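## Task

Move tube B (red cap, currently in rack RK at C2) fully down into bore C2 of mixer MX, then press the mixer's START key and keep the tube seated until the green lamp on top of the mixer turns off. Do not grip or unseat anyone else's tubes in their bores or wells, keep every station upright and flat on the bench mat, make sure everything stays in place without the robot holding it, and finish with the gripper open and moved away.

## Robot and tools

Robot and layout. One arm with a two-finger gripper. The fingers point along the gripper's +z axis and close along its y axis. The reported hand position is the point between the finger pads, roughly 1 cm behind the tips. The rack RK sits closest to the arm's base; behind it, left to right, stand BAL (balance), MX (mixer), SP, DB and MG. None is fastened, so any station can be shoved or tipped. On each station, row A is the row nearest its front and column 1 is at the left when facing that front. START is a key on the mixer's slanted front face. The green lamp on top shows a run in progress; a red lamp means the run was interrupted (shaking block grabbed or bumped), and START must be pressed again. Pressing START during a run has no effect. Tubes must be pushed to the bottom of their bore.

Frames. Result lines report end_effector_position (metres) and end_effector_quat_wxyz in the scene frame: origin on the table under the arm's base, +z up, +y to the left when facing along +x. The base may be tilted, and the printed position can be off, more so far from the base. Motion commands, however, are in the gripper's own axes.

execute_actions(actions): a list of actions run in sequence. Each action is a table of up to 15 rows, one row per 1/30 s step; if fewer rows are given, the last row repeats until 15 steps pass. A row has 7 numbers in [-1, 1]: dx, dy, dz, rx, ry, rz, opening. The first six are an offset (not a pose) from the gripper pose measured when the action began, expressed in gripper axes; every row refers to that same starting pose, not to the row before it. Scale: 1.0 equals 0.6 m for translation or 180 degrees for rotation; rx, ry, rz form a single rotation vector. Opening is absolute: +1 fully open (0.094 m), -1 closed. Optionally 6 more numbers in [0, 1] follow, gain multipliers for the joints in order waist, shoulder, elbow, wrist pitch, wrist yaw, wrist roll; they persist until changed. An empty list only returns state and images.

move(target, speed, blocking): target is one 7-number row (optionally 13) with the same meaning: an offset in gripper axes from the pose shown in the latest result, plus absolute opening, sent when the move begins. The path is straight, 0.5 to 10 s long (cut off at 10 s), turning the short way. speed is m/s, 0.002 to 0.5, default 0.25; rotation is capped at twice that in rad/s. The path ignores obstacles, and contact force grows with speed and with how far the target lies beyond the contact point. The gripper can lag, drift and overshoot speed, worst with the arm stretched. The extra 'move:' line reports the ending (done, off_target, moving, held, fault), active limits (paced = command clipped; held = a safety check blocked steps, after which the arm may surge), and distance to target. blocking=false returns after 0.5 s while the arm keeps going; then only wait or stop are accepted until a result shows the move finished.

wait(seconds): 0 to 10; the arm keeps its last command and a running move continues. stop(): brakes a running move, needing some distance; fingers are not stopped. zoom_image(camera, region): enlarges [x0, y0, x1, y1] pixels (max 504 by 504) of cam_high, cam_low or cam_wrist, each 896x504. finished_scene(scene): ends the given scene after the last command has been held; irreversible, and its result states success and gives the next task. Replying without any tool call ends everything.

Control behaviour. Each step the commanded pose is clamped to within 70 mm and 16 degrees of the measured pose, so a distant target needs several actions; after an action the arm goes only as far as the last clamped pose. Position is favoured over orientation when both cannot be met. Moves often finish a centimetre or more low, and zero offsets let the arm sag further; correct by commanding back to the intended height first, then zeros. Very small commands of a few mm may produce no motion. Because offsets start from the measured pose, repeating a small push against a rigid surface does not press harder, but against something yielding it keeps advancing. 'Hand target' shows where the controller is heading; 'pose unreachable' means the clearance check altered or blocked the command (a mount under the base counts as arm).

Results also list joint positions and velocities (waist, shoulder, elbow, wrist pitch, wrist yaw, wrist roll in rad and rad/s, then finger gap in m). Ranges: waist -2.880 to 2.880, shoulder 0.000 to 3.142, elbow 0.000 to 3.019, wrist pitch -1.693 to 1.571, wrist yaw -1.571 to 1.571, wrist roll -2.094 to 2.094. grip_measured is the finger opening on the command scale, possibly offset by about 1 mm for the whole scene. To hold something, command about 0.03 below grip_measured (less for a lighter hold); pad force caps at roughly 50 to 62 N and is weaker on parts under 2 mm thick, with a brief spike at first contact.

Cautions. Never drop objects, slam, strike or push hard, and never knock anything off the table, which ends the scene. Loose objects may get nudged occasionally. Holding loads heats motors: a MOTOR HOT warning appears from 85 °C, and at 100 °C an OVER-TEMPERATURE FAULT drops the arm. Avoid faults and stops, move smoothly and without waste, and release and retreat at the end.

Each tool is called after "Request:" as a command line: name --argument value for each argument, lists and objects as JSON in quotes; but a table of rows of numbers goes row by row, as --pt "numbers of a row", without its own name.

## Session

Request:
execute_actions --actions '[]'

Scene clock: 0.00 s.
end_effector_position=(+0.5509, -0.6634, +0.1960) grip_measured=+1.000 end_effector_quat_wxyz=(+0.140, +0.079, +0.974, -0.160)
Joint positions: [-0.999  1.816  1.92  -0.299 -0.364 -0.405  0.094]
Joint velocities: [ 0.015  0.015  0.002 -0.007 -0.051  0.081  0.   ]
Motor temperatures (°C, as the motors report them): [19 18 22 21 19 21]
Hand target: +0.553, -0.663, +0.191; +0.142, +0.078, +0.974, -0.159
Joint stiffness scale: [1. 1. 1. 1. 1. 1.]

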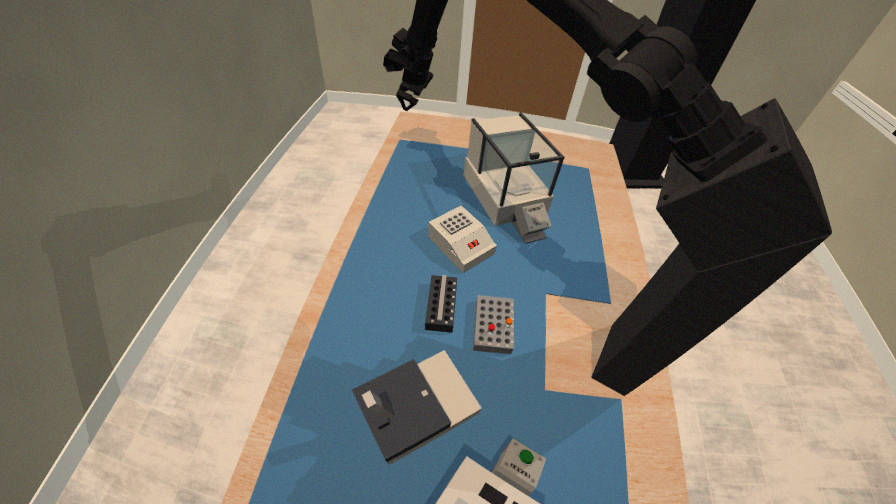

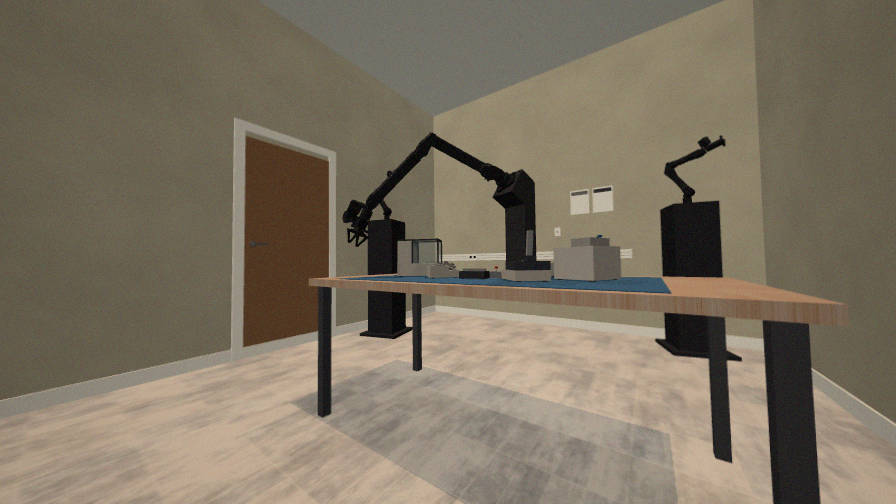

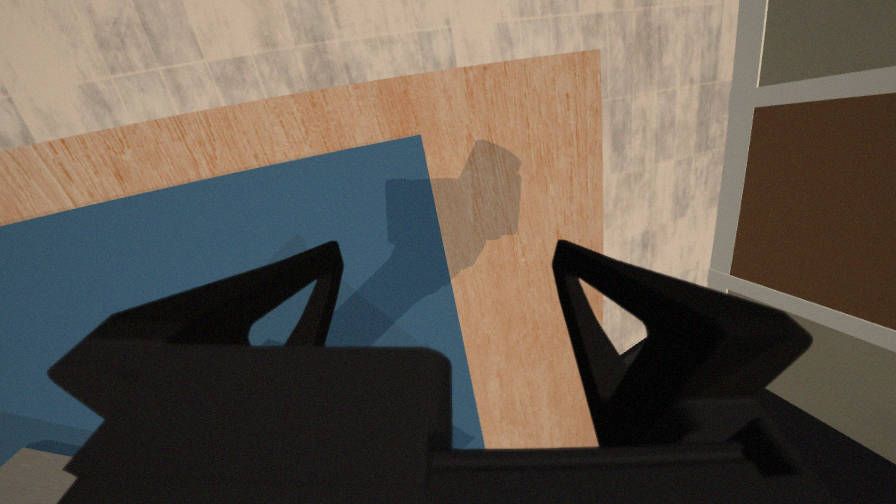

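Request:
move --target '[0.128,0.793,-0.478,-0.095,0.098,0,-0.3]'

Scene clock: 4.73 s.
end_effector_position=(+0.5006, -0.1110, +0.2933) grip_measured=-0.298 end_effector_quat_wxyz=(-0.002, +0.070, +0.998, -0.002)
Joint positions: [-0.108  1.071  0.906 -0.426  0.266 -0.107  0.033]
Joint velocities: [ 0.005  0.005 -0.002 -0.017 -0.022 -0.022  0.001]
Motor temperatures (°C, as the motors report them): [19 19 22 21 19 21]
Hand target: +0.499, -0.112, +0.299; -0.001, +0.078, +0.997, -0.003
Off the commanded pose: 0.004 m, 1 deg.
Joint stiffness scale: [1. 1. 1. 1. 1. 1.]
move: done

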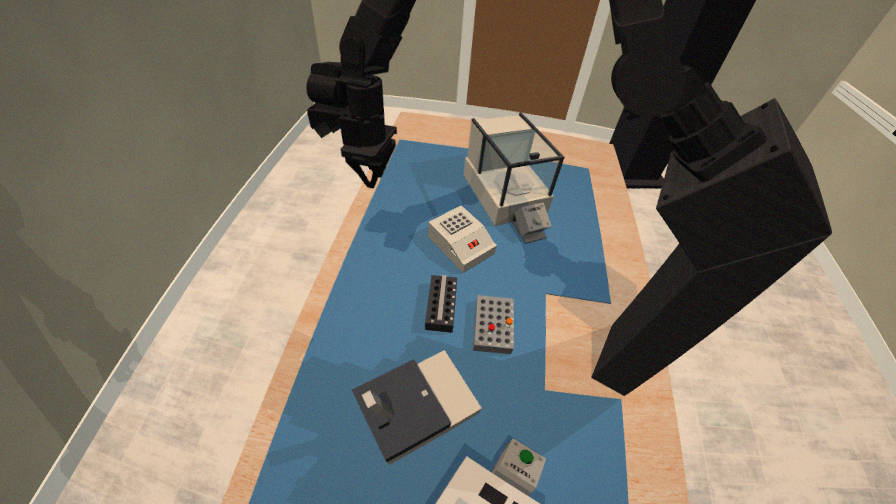

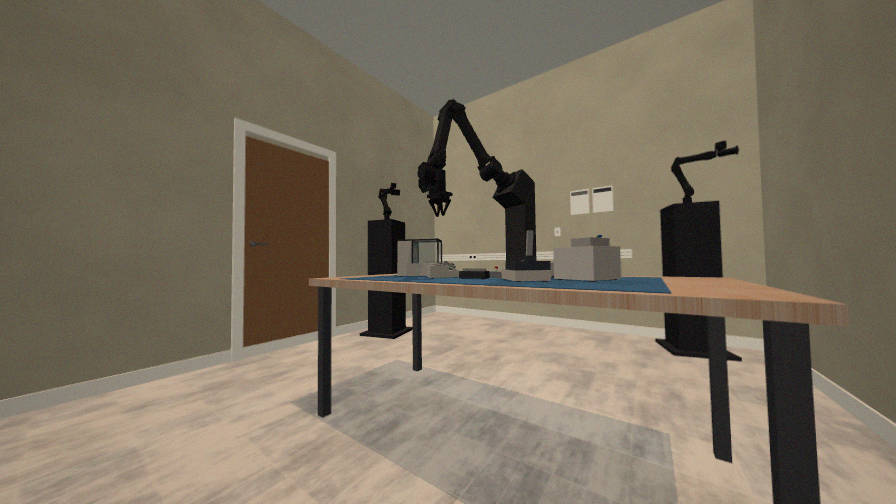

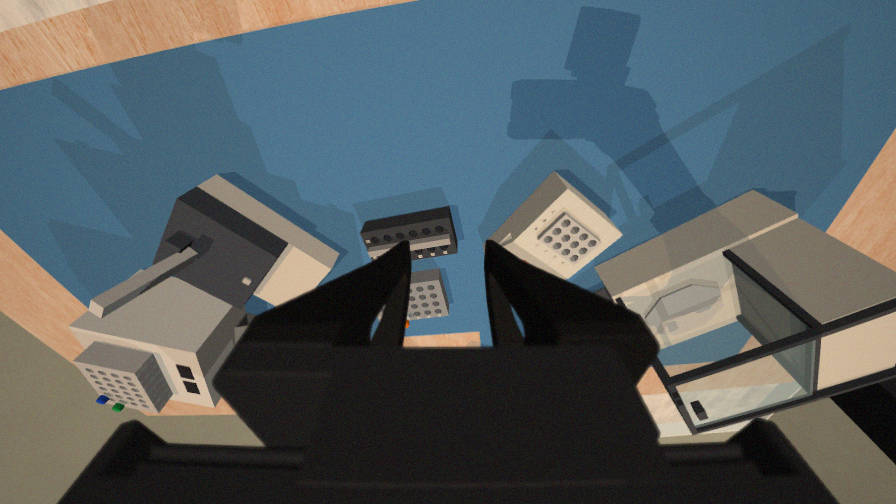

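Request:
move --target '[0.503,0.158,0.335,0,0,-0.04,-0.3]'

Scene clock: 8.17 s.
end_effector_position=(+0.2009, +0.0178, +0.0953) grip_measured=-0.298 end_effector_quat_wxyz=(-0.014, +0.016, +1.000, -0.005)
Joint positions: [-0.108  2.043  0.518  0.913  0.277 -0.209  0.033]
Joint velocities: [-0.015 -0.005 -0.007  0.017 -0.051 -0.037  0.001]
Motor temperatures (°C, as the motors report them): [19 19 22 21 19 21]
Hand target: +0.210, +0.023, +0.094; -0.002, +0.008, +1.000, -0.002
Off the commanded pose: 0.015 m, 2 deg.
Joint stiffness scale: [1. 1. 1. 1. 1. 1.]
move: off_target

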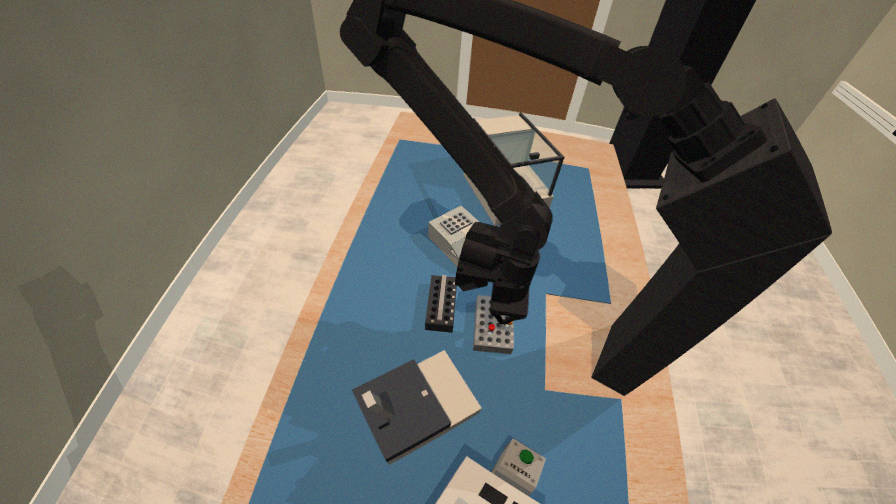

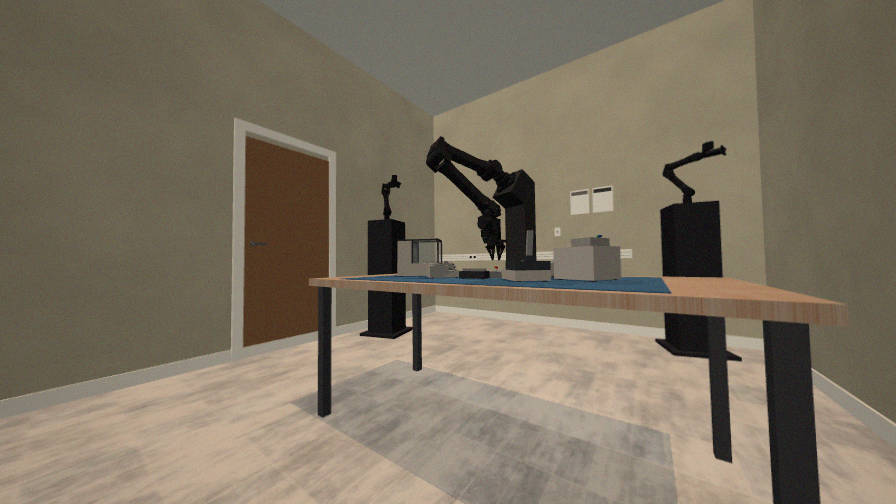

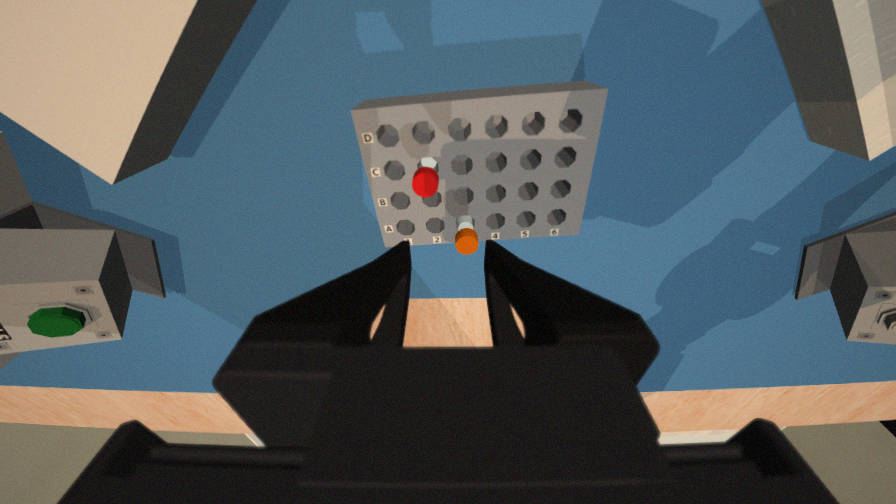

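Request:
move --target '[-0.015,0.012,0.06,0,-0.004,0,-0.3]' --speed 0.05

Scene clock: 10.87 s.
end_effector_position=(+0.2175, +0.0225, +0.0649) grip_measured=-0.298 end_effector_quat_wxyz=(+0.003, +0.021, +1.000, -0.007)
Joint positions: [-0.108  2.096  0.607  0.91   0.274 -0.21   0.033]
Joint velocities: [ 0.005 -0.034  0.012 -0.002 -0.037 -0.022  0.001]
Motor temperatures (°C, as the motors report them): [20 19 22 21 19 21]
Hand target: +0.209, +0.025, +0.059; -0.007, +0.016, +1.000, -0.005
Off the commanded pose: 0.010 m, 1 deg.
Joint stiffness scale: [1. 1. 1. 1. 1. 1.]
move: done

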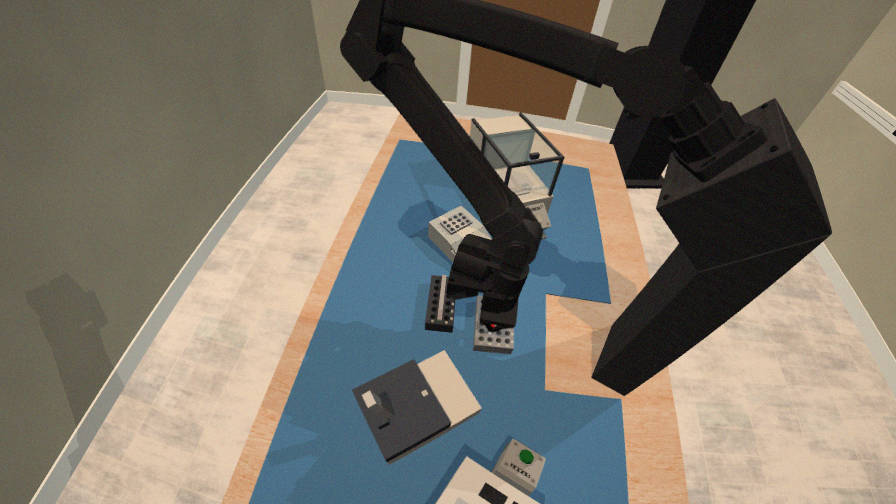

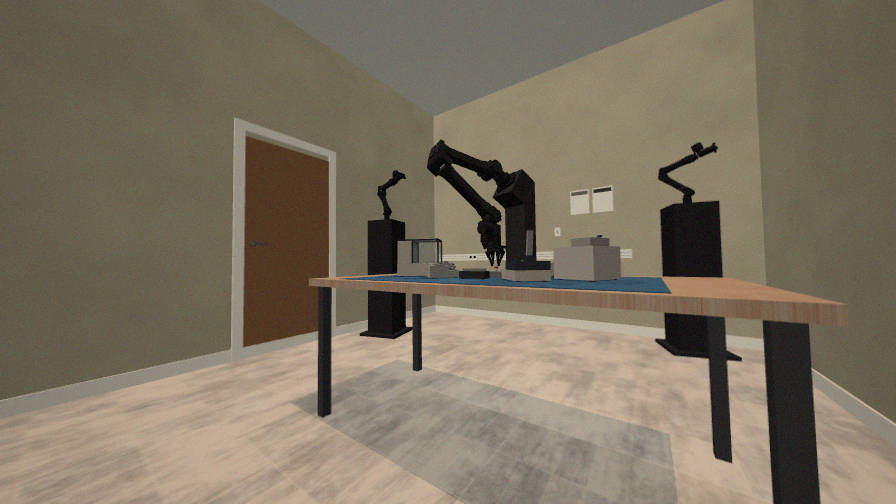

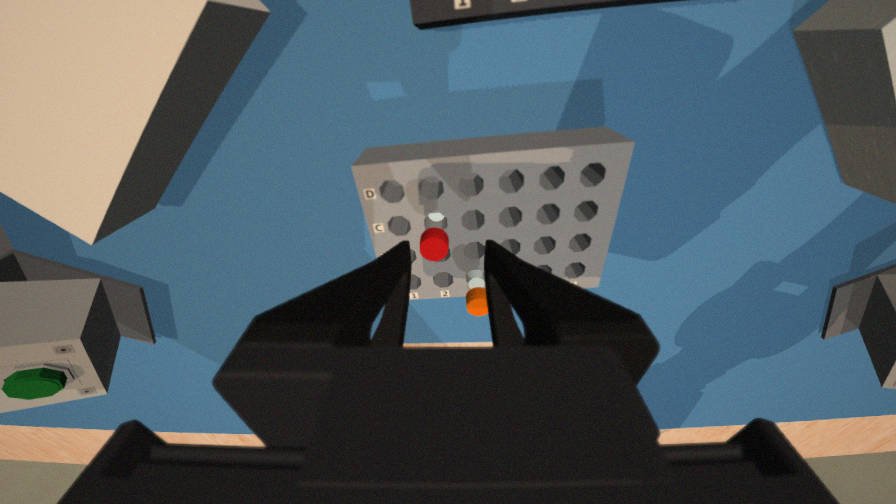

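Request:
move --target '[0.013,0.009,0.043,-0.006,0.006,0,-0.3]' --speed 0.04

Scene clock: 13.03 s.
end_effector_position=(+0.2195, +0.0314, +0.0463) grip_measured=-0.298 end_effector_quat_wxyz=(+0.004, +0.020, +1.000, +0.005)
Joint positions: [-0.108  2.138  0.66   0.896  0.25  -0.21   0.033]
Joint velocities: [ 0.005 -0.024 -0.012  0.007  0.007 -0.007  0.001]
Motor temperatures (°C, as the motors report them): [20 19 22 21 19 21]
Hand target: +0.210, +0.028, +0.039; -0.007, +0.021, +1.000, +0.003
Off the commanded pose: 0.012 m, 1 deg.
Joint stiffness scale: [1. 1. 1. 1. 1. 1.]
move: off_target

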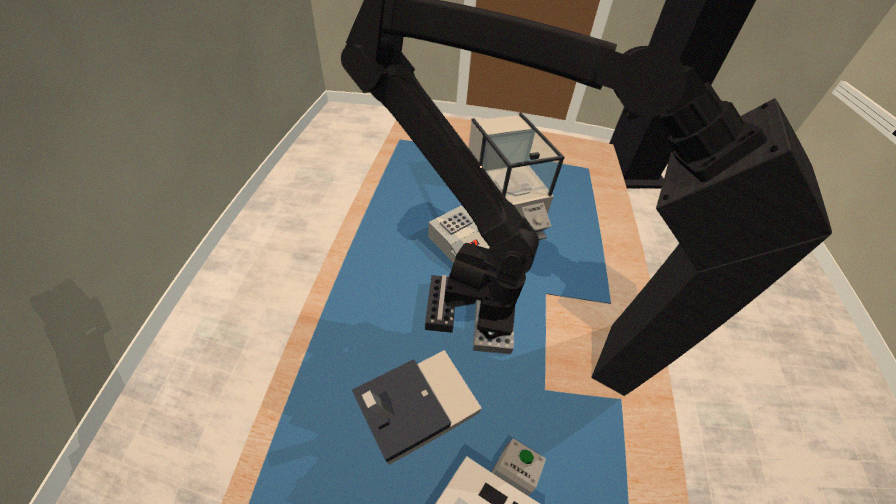

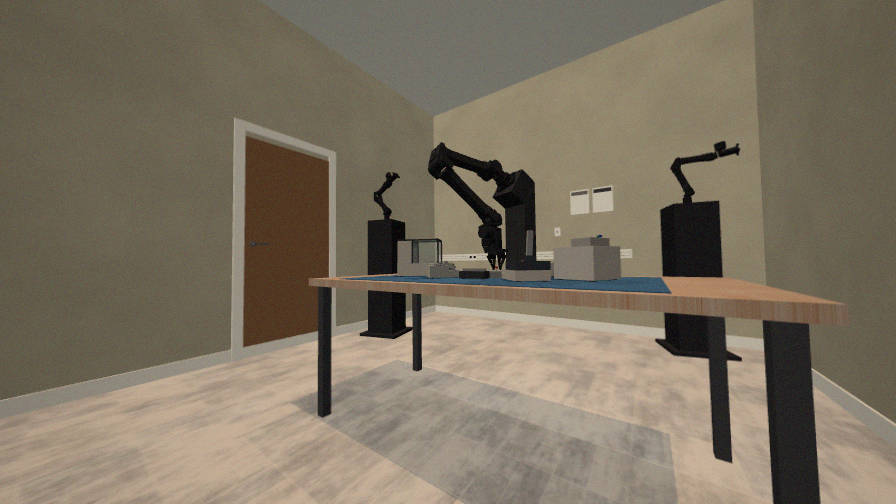

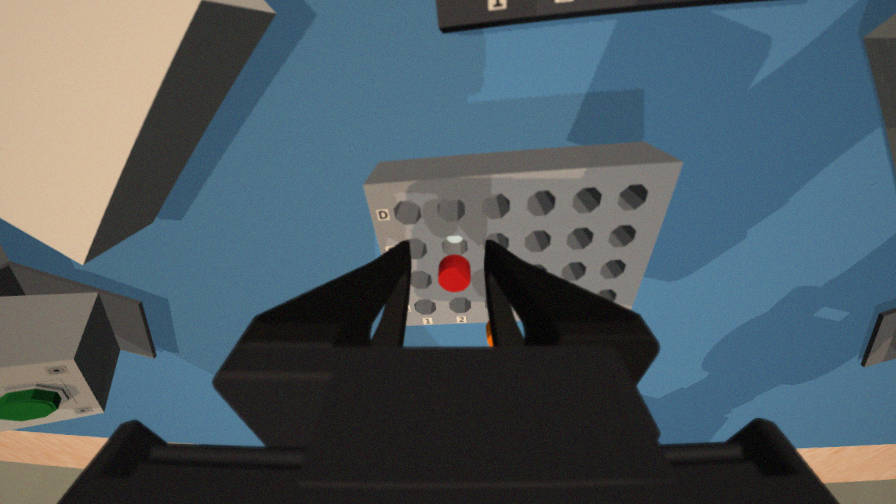

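Request:
move --target '[0,0,0,0.004,0,0,-0.78]'

Request:
move --target '[0.01,0.008,-0.09,0,0,0,-0.78]' --speed 0.04

Request:
move --target '[0,0.1,-0.28,0,0,0,-0.78]'

Request:
move --target '[0.08,0.6,0,0,0,-0.37,-0.78]'

Scene clock: 16.37 s.
end_effector_position=(+0.2192, +0.0302, +0.0463) grip_measured=-0.765 end_effector_quat_wxyz=(+0.003, +0.020, +1.000, +0.002)
Joint positions: [-0.108  2.138  0.66   0.896  0.257 -0.21   0.011]
Joint velocities: [-0.015  0.005 -0.007 -0.017  0.051 -0.007  0.   ]
Motor temperatures (°C, as the motors report them): [20 19 22 21 19 21]
Hand target: +0.219, +0.031, +0.046; +0.004, +0.020, +1.000, -0.001
Off the commanded pose: 0.001 m, 0 deg.
Joint stiffness scale: [1. 1. 1. 1. 1. 1.]
move: done

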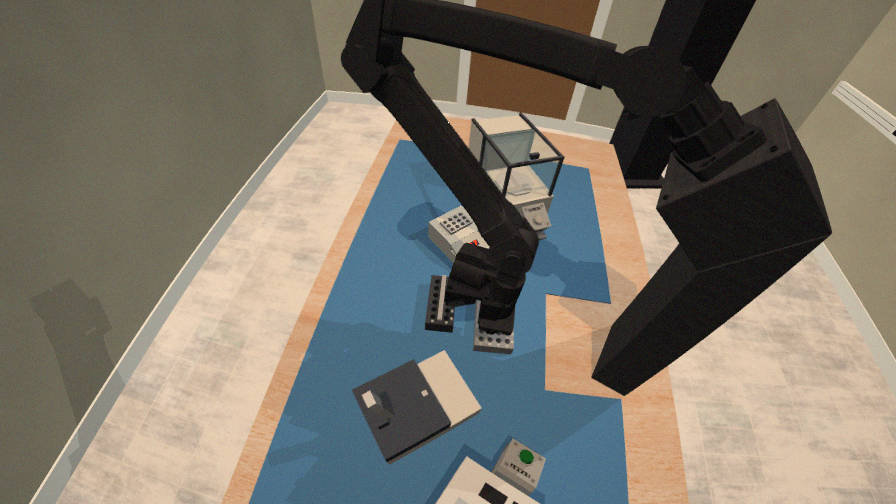

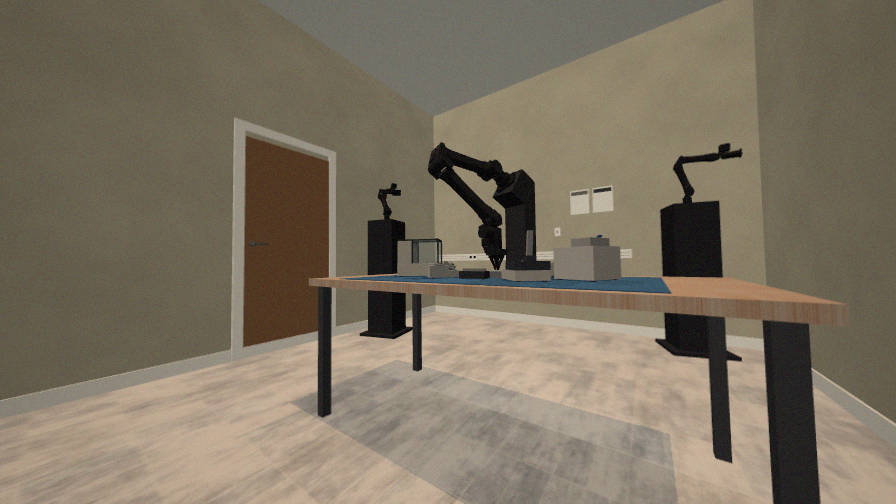

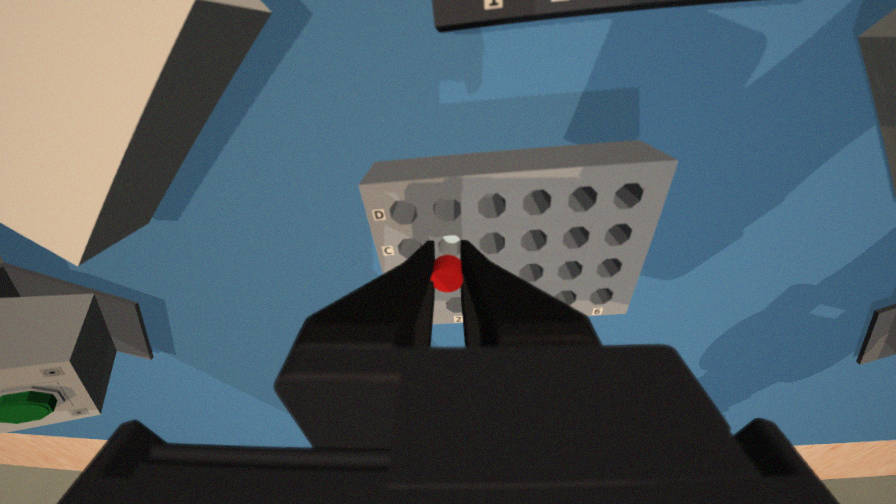

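Scene clock: 18.03 s.
end_effector_position=(+0.2196, +0.0292, +0.0862) grip_measured=-0.765 end_effector_quat_wxyz=(+0.007, +0.019, +1.000, -0.005)
Joint positions: [-0.076  2.054  0.556  0.922  0.295 -0.196  0.011]
Joint velocities: [ 0.005 -0.005 -0.002  0.002 -0.022 -0.081 -0.   ]
Motor temperatures (°C, as the motors report them): [20 19 23 21 19 21]
Hand target: +0.213, +0.034, +0.100; +0.003, +0.020, +1.000, +0.001
Off the commanded pose: 0.017 m, 1 deg.
Joint stiffness scale: [1. 1. 1. 1. 1. 1.]
move: off_target

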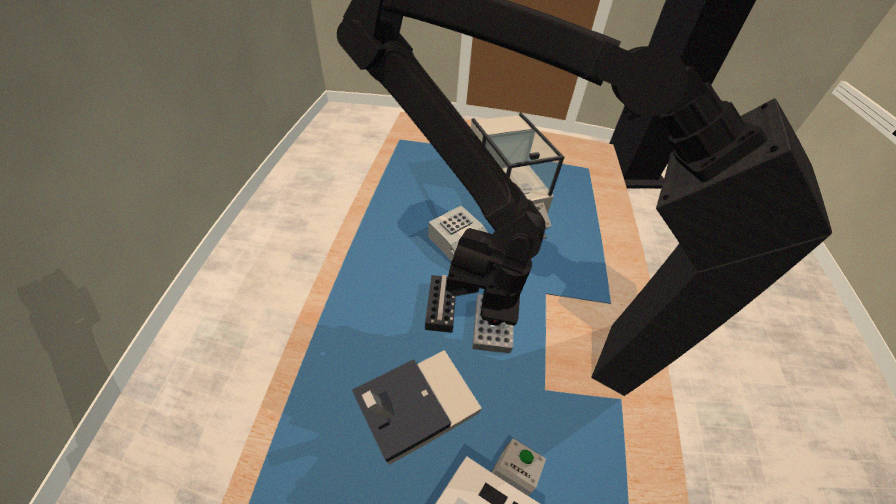

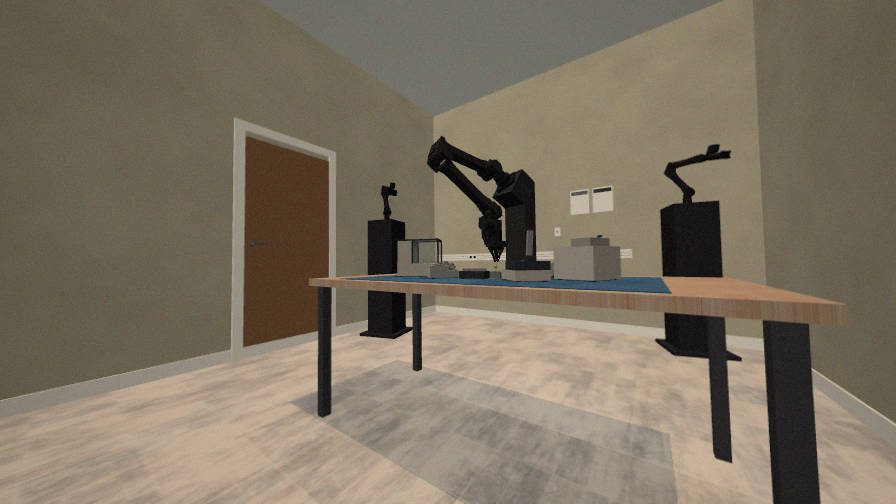

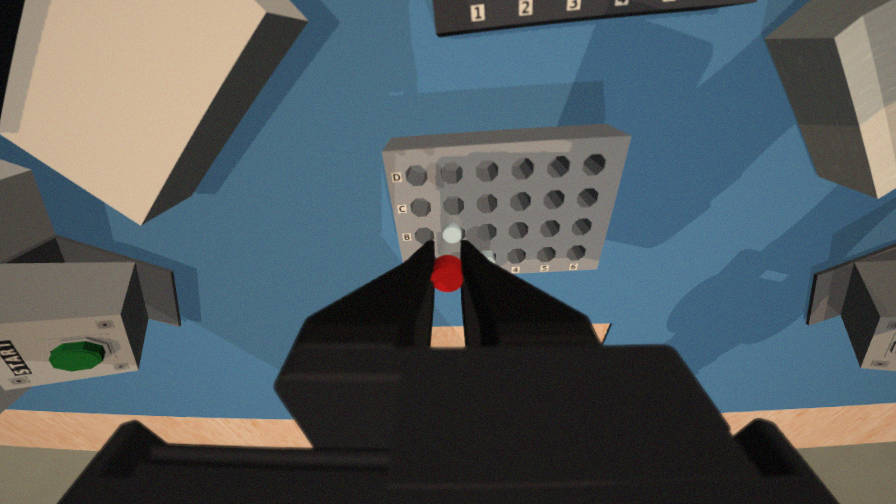

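Scene clock: 19.37 s.
end_effector_position=(+0.2285, +0.0913, +0.2491) grip_measured=-0.765 end_effector_quat_wxyz=(+0.014, +0.017, +1.000, -0.007)
Joint positions: [0.36  1.635 0.278 0.663 0.651 0.082 0.011]
Joint velocities: [-0.005 -0.015 -0.002 -0.002 -0.022 -0.007 -0.   ]
Motor temperatures (°C, as the motors report them): [20 19 23 21 19 21]
Hand target: +0.221, +0.090, +0.254; +0.008, +0.018, +1.000, -0.005
Off the commanded pose: 0.010 m, 1 deg.
Joint stiffness scale: [1. 1. 1. 1. 1. 1.]
move: done

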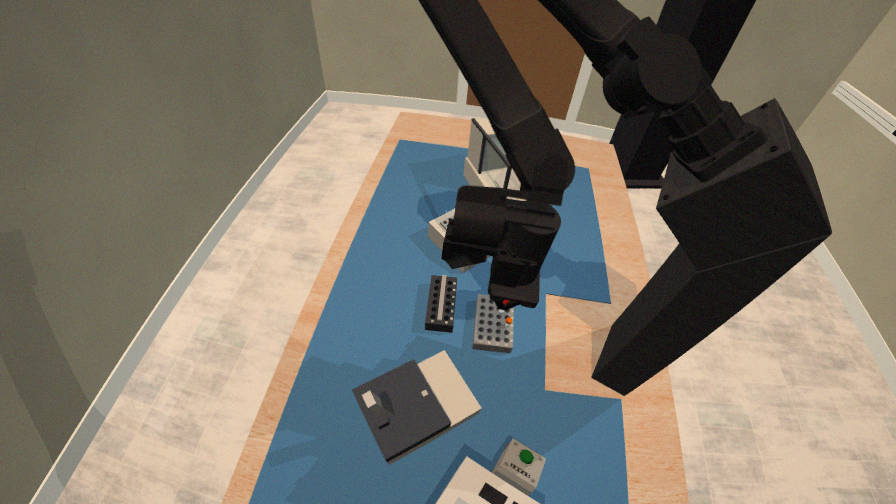

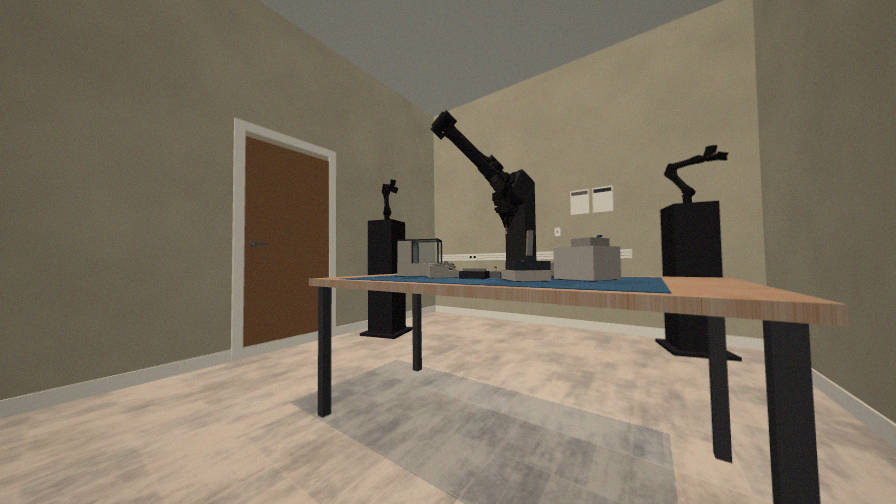

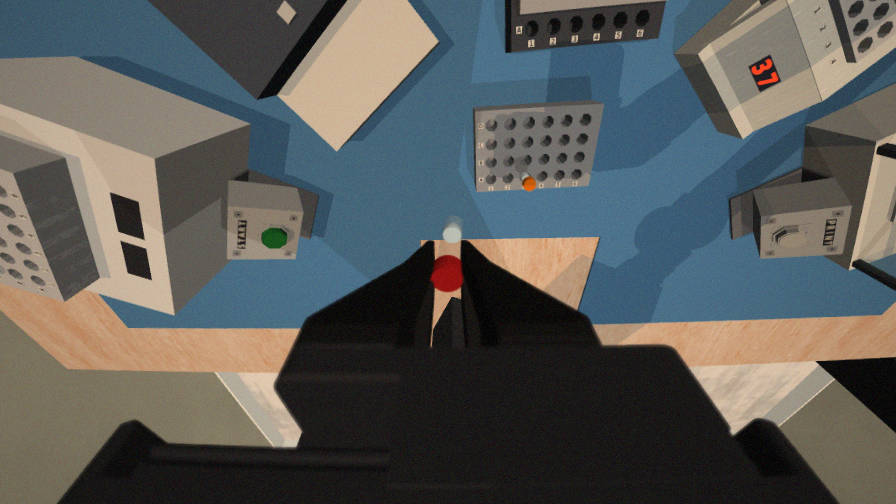

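Scene clock: 22.17 s.
end_effector_position=(+0.1981, +0.4481, +0.2441) grip_measured=-0.765 end_effector_quat_wxyz=(+0.012, -0.517, +0.856, -0.015)
Joint positions: [ 0.97   2.331  1.145 -0.078  1.016 -0.289  0.011]
Joint velocities: [ 0.005  0.005  0.017 -0.017 -0.051  0.007 -0.003]
Motor temperatures (°C, as the motors report them): [20 19 23 21 19 21]
Hand target: +0.186, +0.452, +0.245; +0.011, -0.535, +0.845, -0.015
Off the commanded pose: 0.007 m, 2 deg.
Joint stiffness scale: [1. 1. 1. 1. 1. 1.]
move: done

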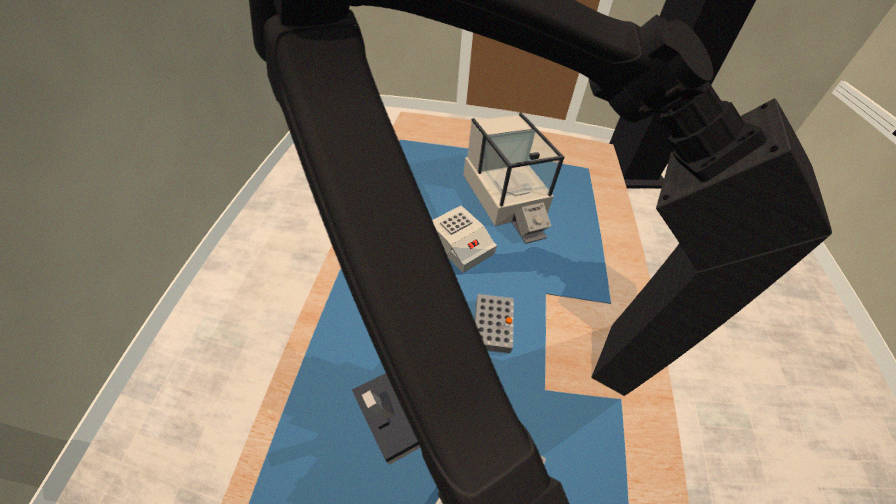

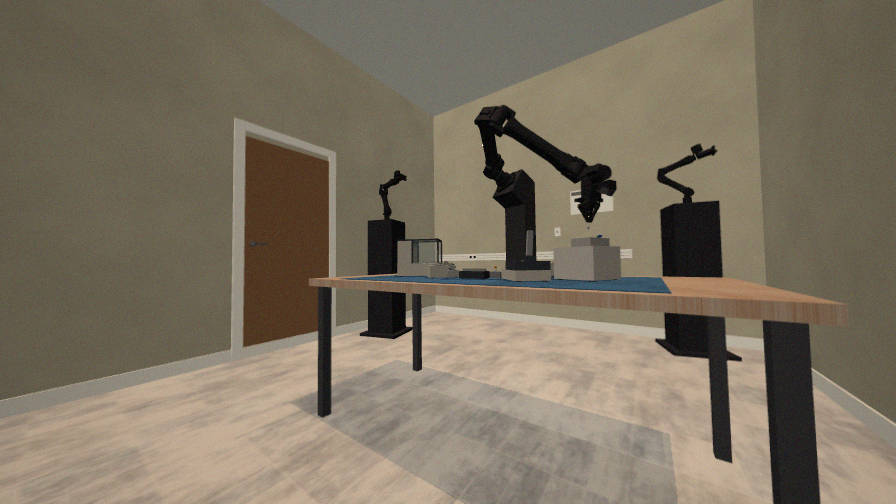

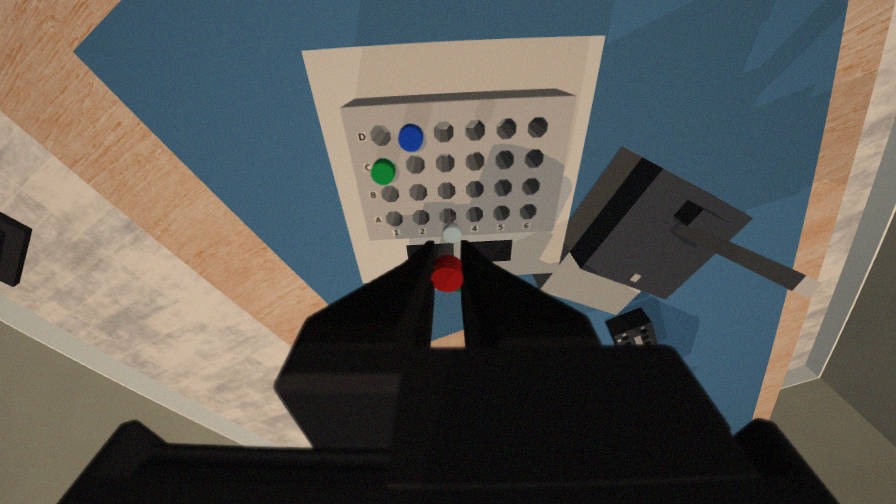

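Request:
move --target '[-0.02,0.035,0.06,-0.04,-0.01,0,-0.78]' --speed 0.08

Scene clock: 25.10 s.
end_effector_position=(+0.1881, +0.4755, +0.2289) grip_measured=-0.765 end_effector_quat_wxyz=(+0.005, -0.518, +0.854, +0.054)
Joint positions: [ 0.946  2.363  1.179 -0.023  0.87  -0.352  0.011]
Joint velocities: [-0.024 -0.005  0.002  0.017  0.022  0.051  0.001]
Motor temperatures (°C, as the motors report them): [20 19 22 21 19 21]
Hand target: +0.186, +0.467, +0.208; -0.008, -0.517, +0.855, +0.047
Off the commanded pose: 0.023 m, 2 deg.
Joint stiffness scale: [1. 1. 1. 1. 1. 1.]
move: off_target

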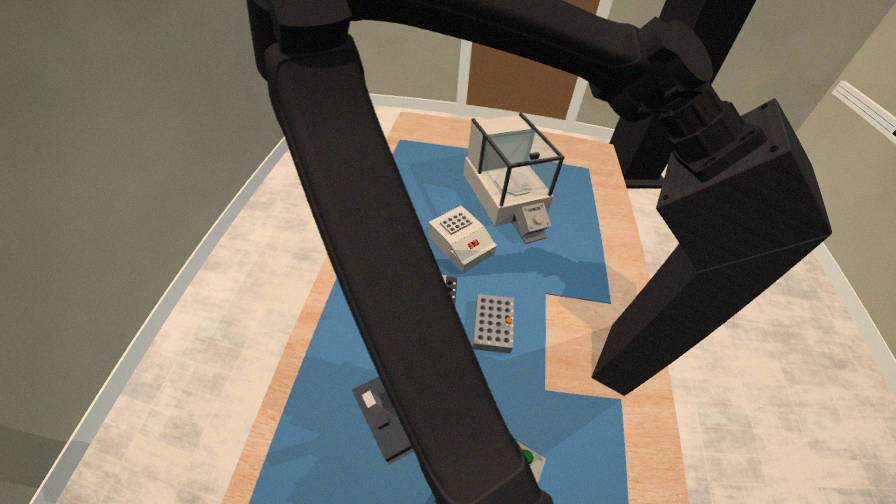

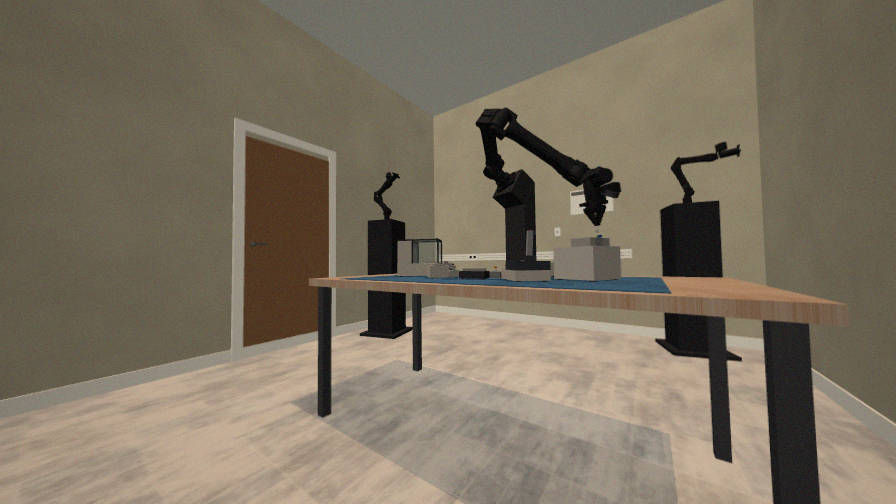

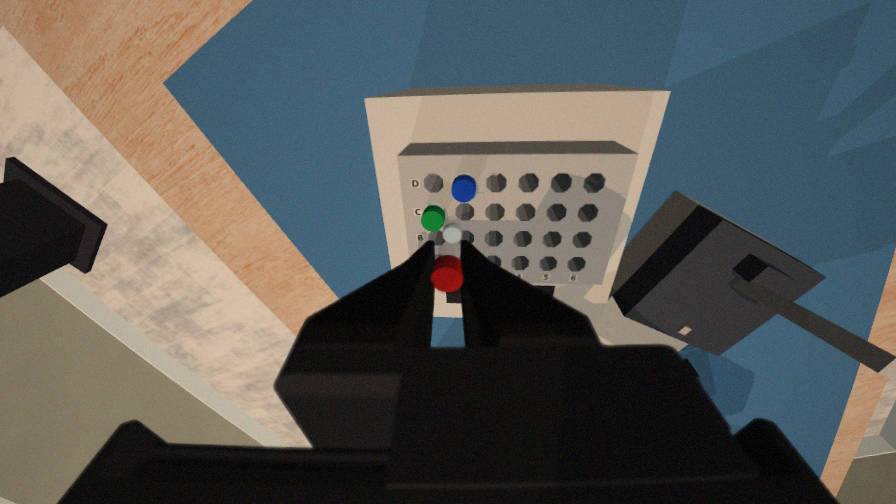

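Request:
move --target '[0.037,-0.016,0.062,0,0.009,0,-0.78]' --speed 0.06

Scene clock: 27.70 s.
end_effector_position=(+0.1962, +0.4693, +0.2102) grip_measured=-0.765 end_effector_quat_wxyz=(+0.010, -0.512, +0.857, +0.055)
Joint positions: [ 0.905  2.37   1.172  0.052  0.855 -0.411  0.011]
Joint velocities: [ 0.005 -0.005  0.007  0.007 -0.066  0.007 -0.001]
Motor temperatures (°C, as the motors report them): [20 19 22 21 19 21]
Hand target: +0.184, +0.455, +0.191; -0.008, -0.518, +0.854, +0.047
Off the commanded pose: 0.028 m, 2 deg.
Joint stiffness scale: [1. 1. 1. 1. 1. 1.]
move: off_target

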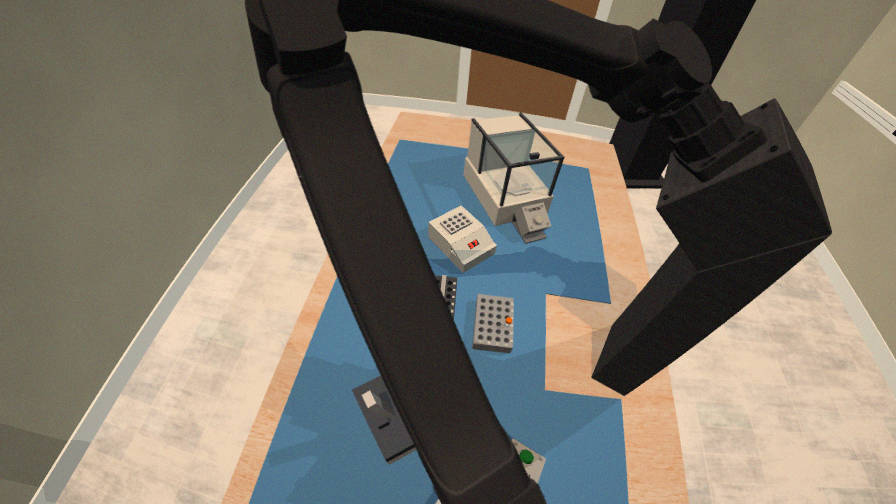

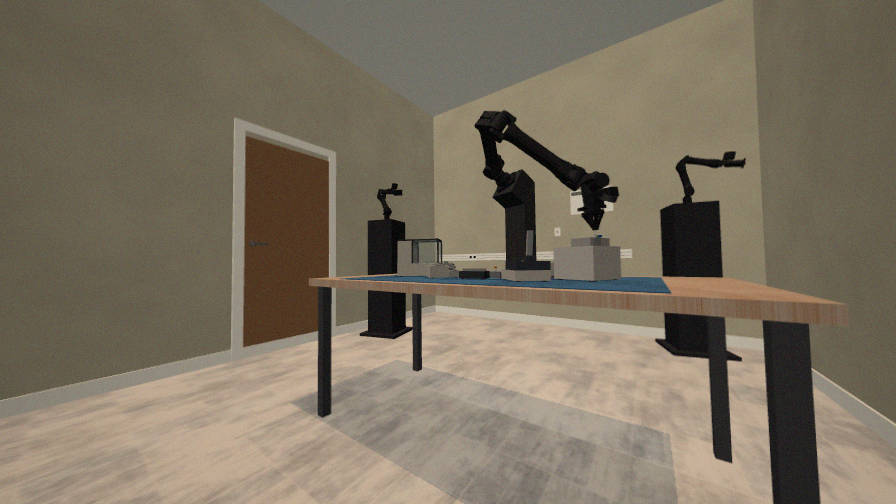

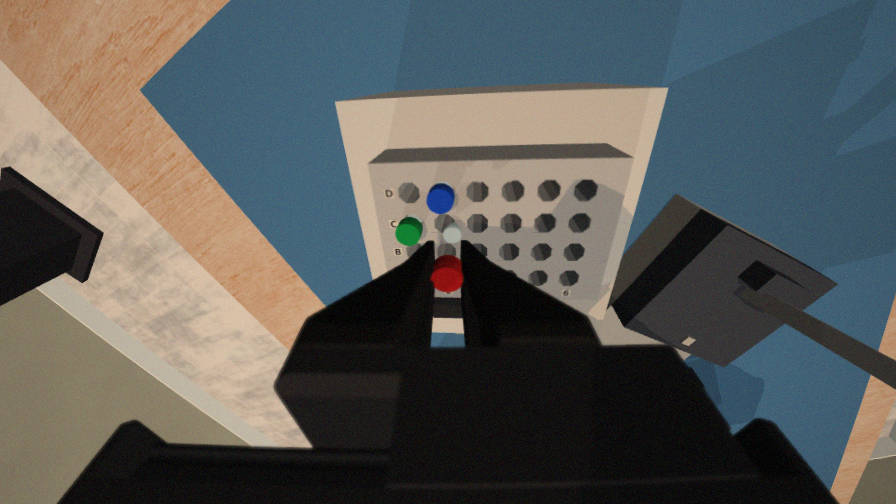

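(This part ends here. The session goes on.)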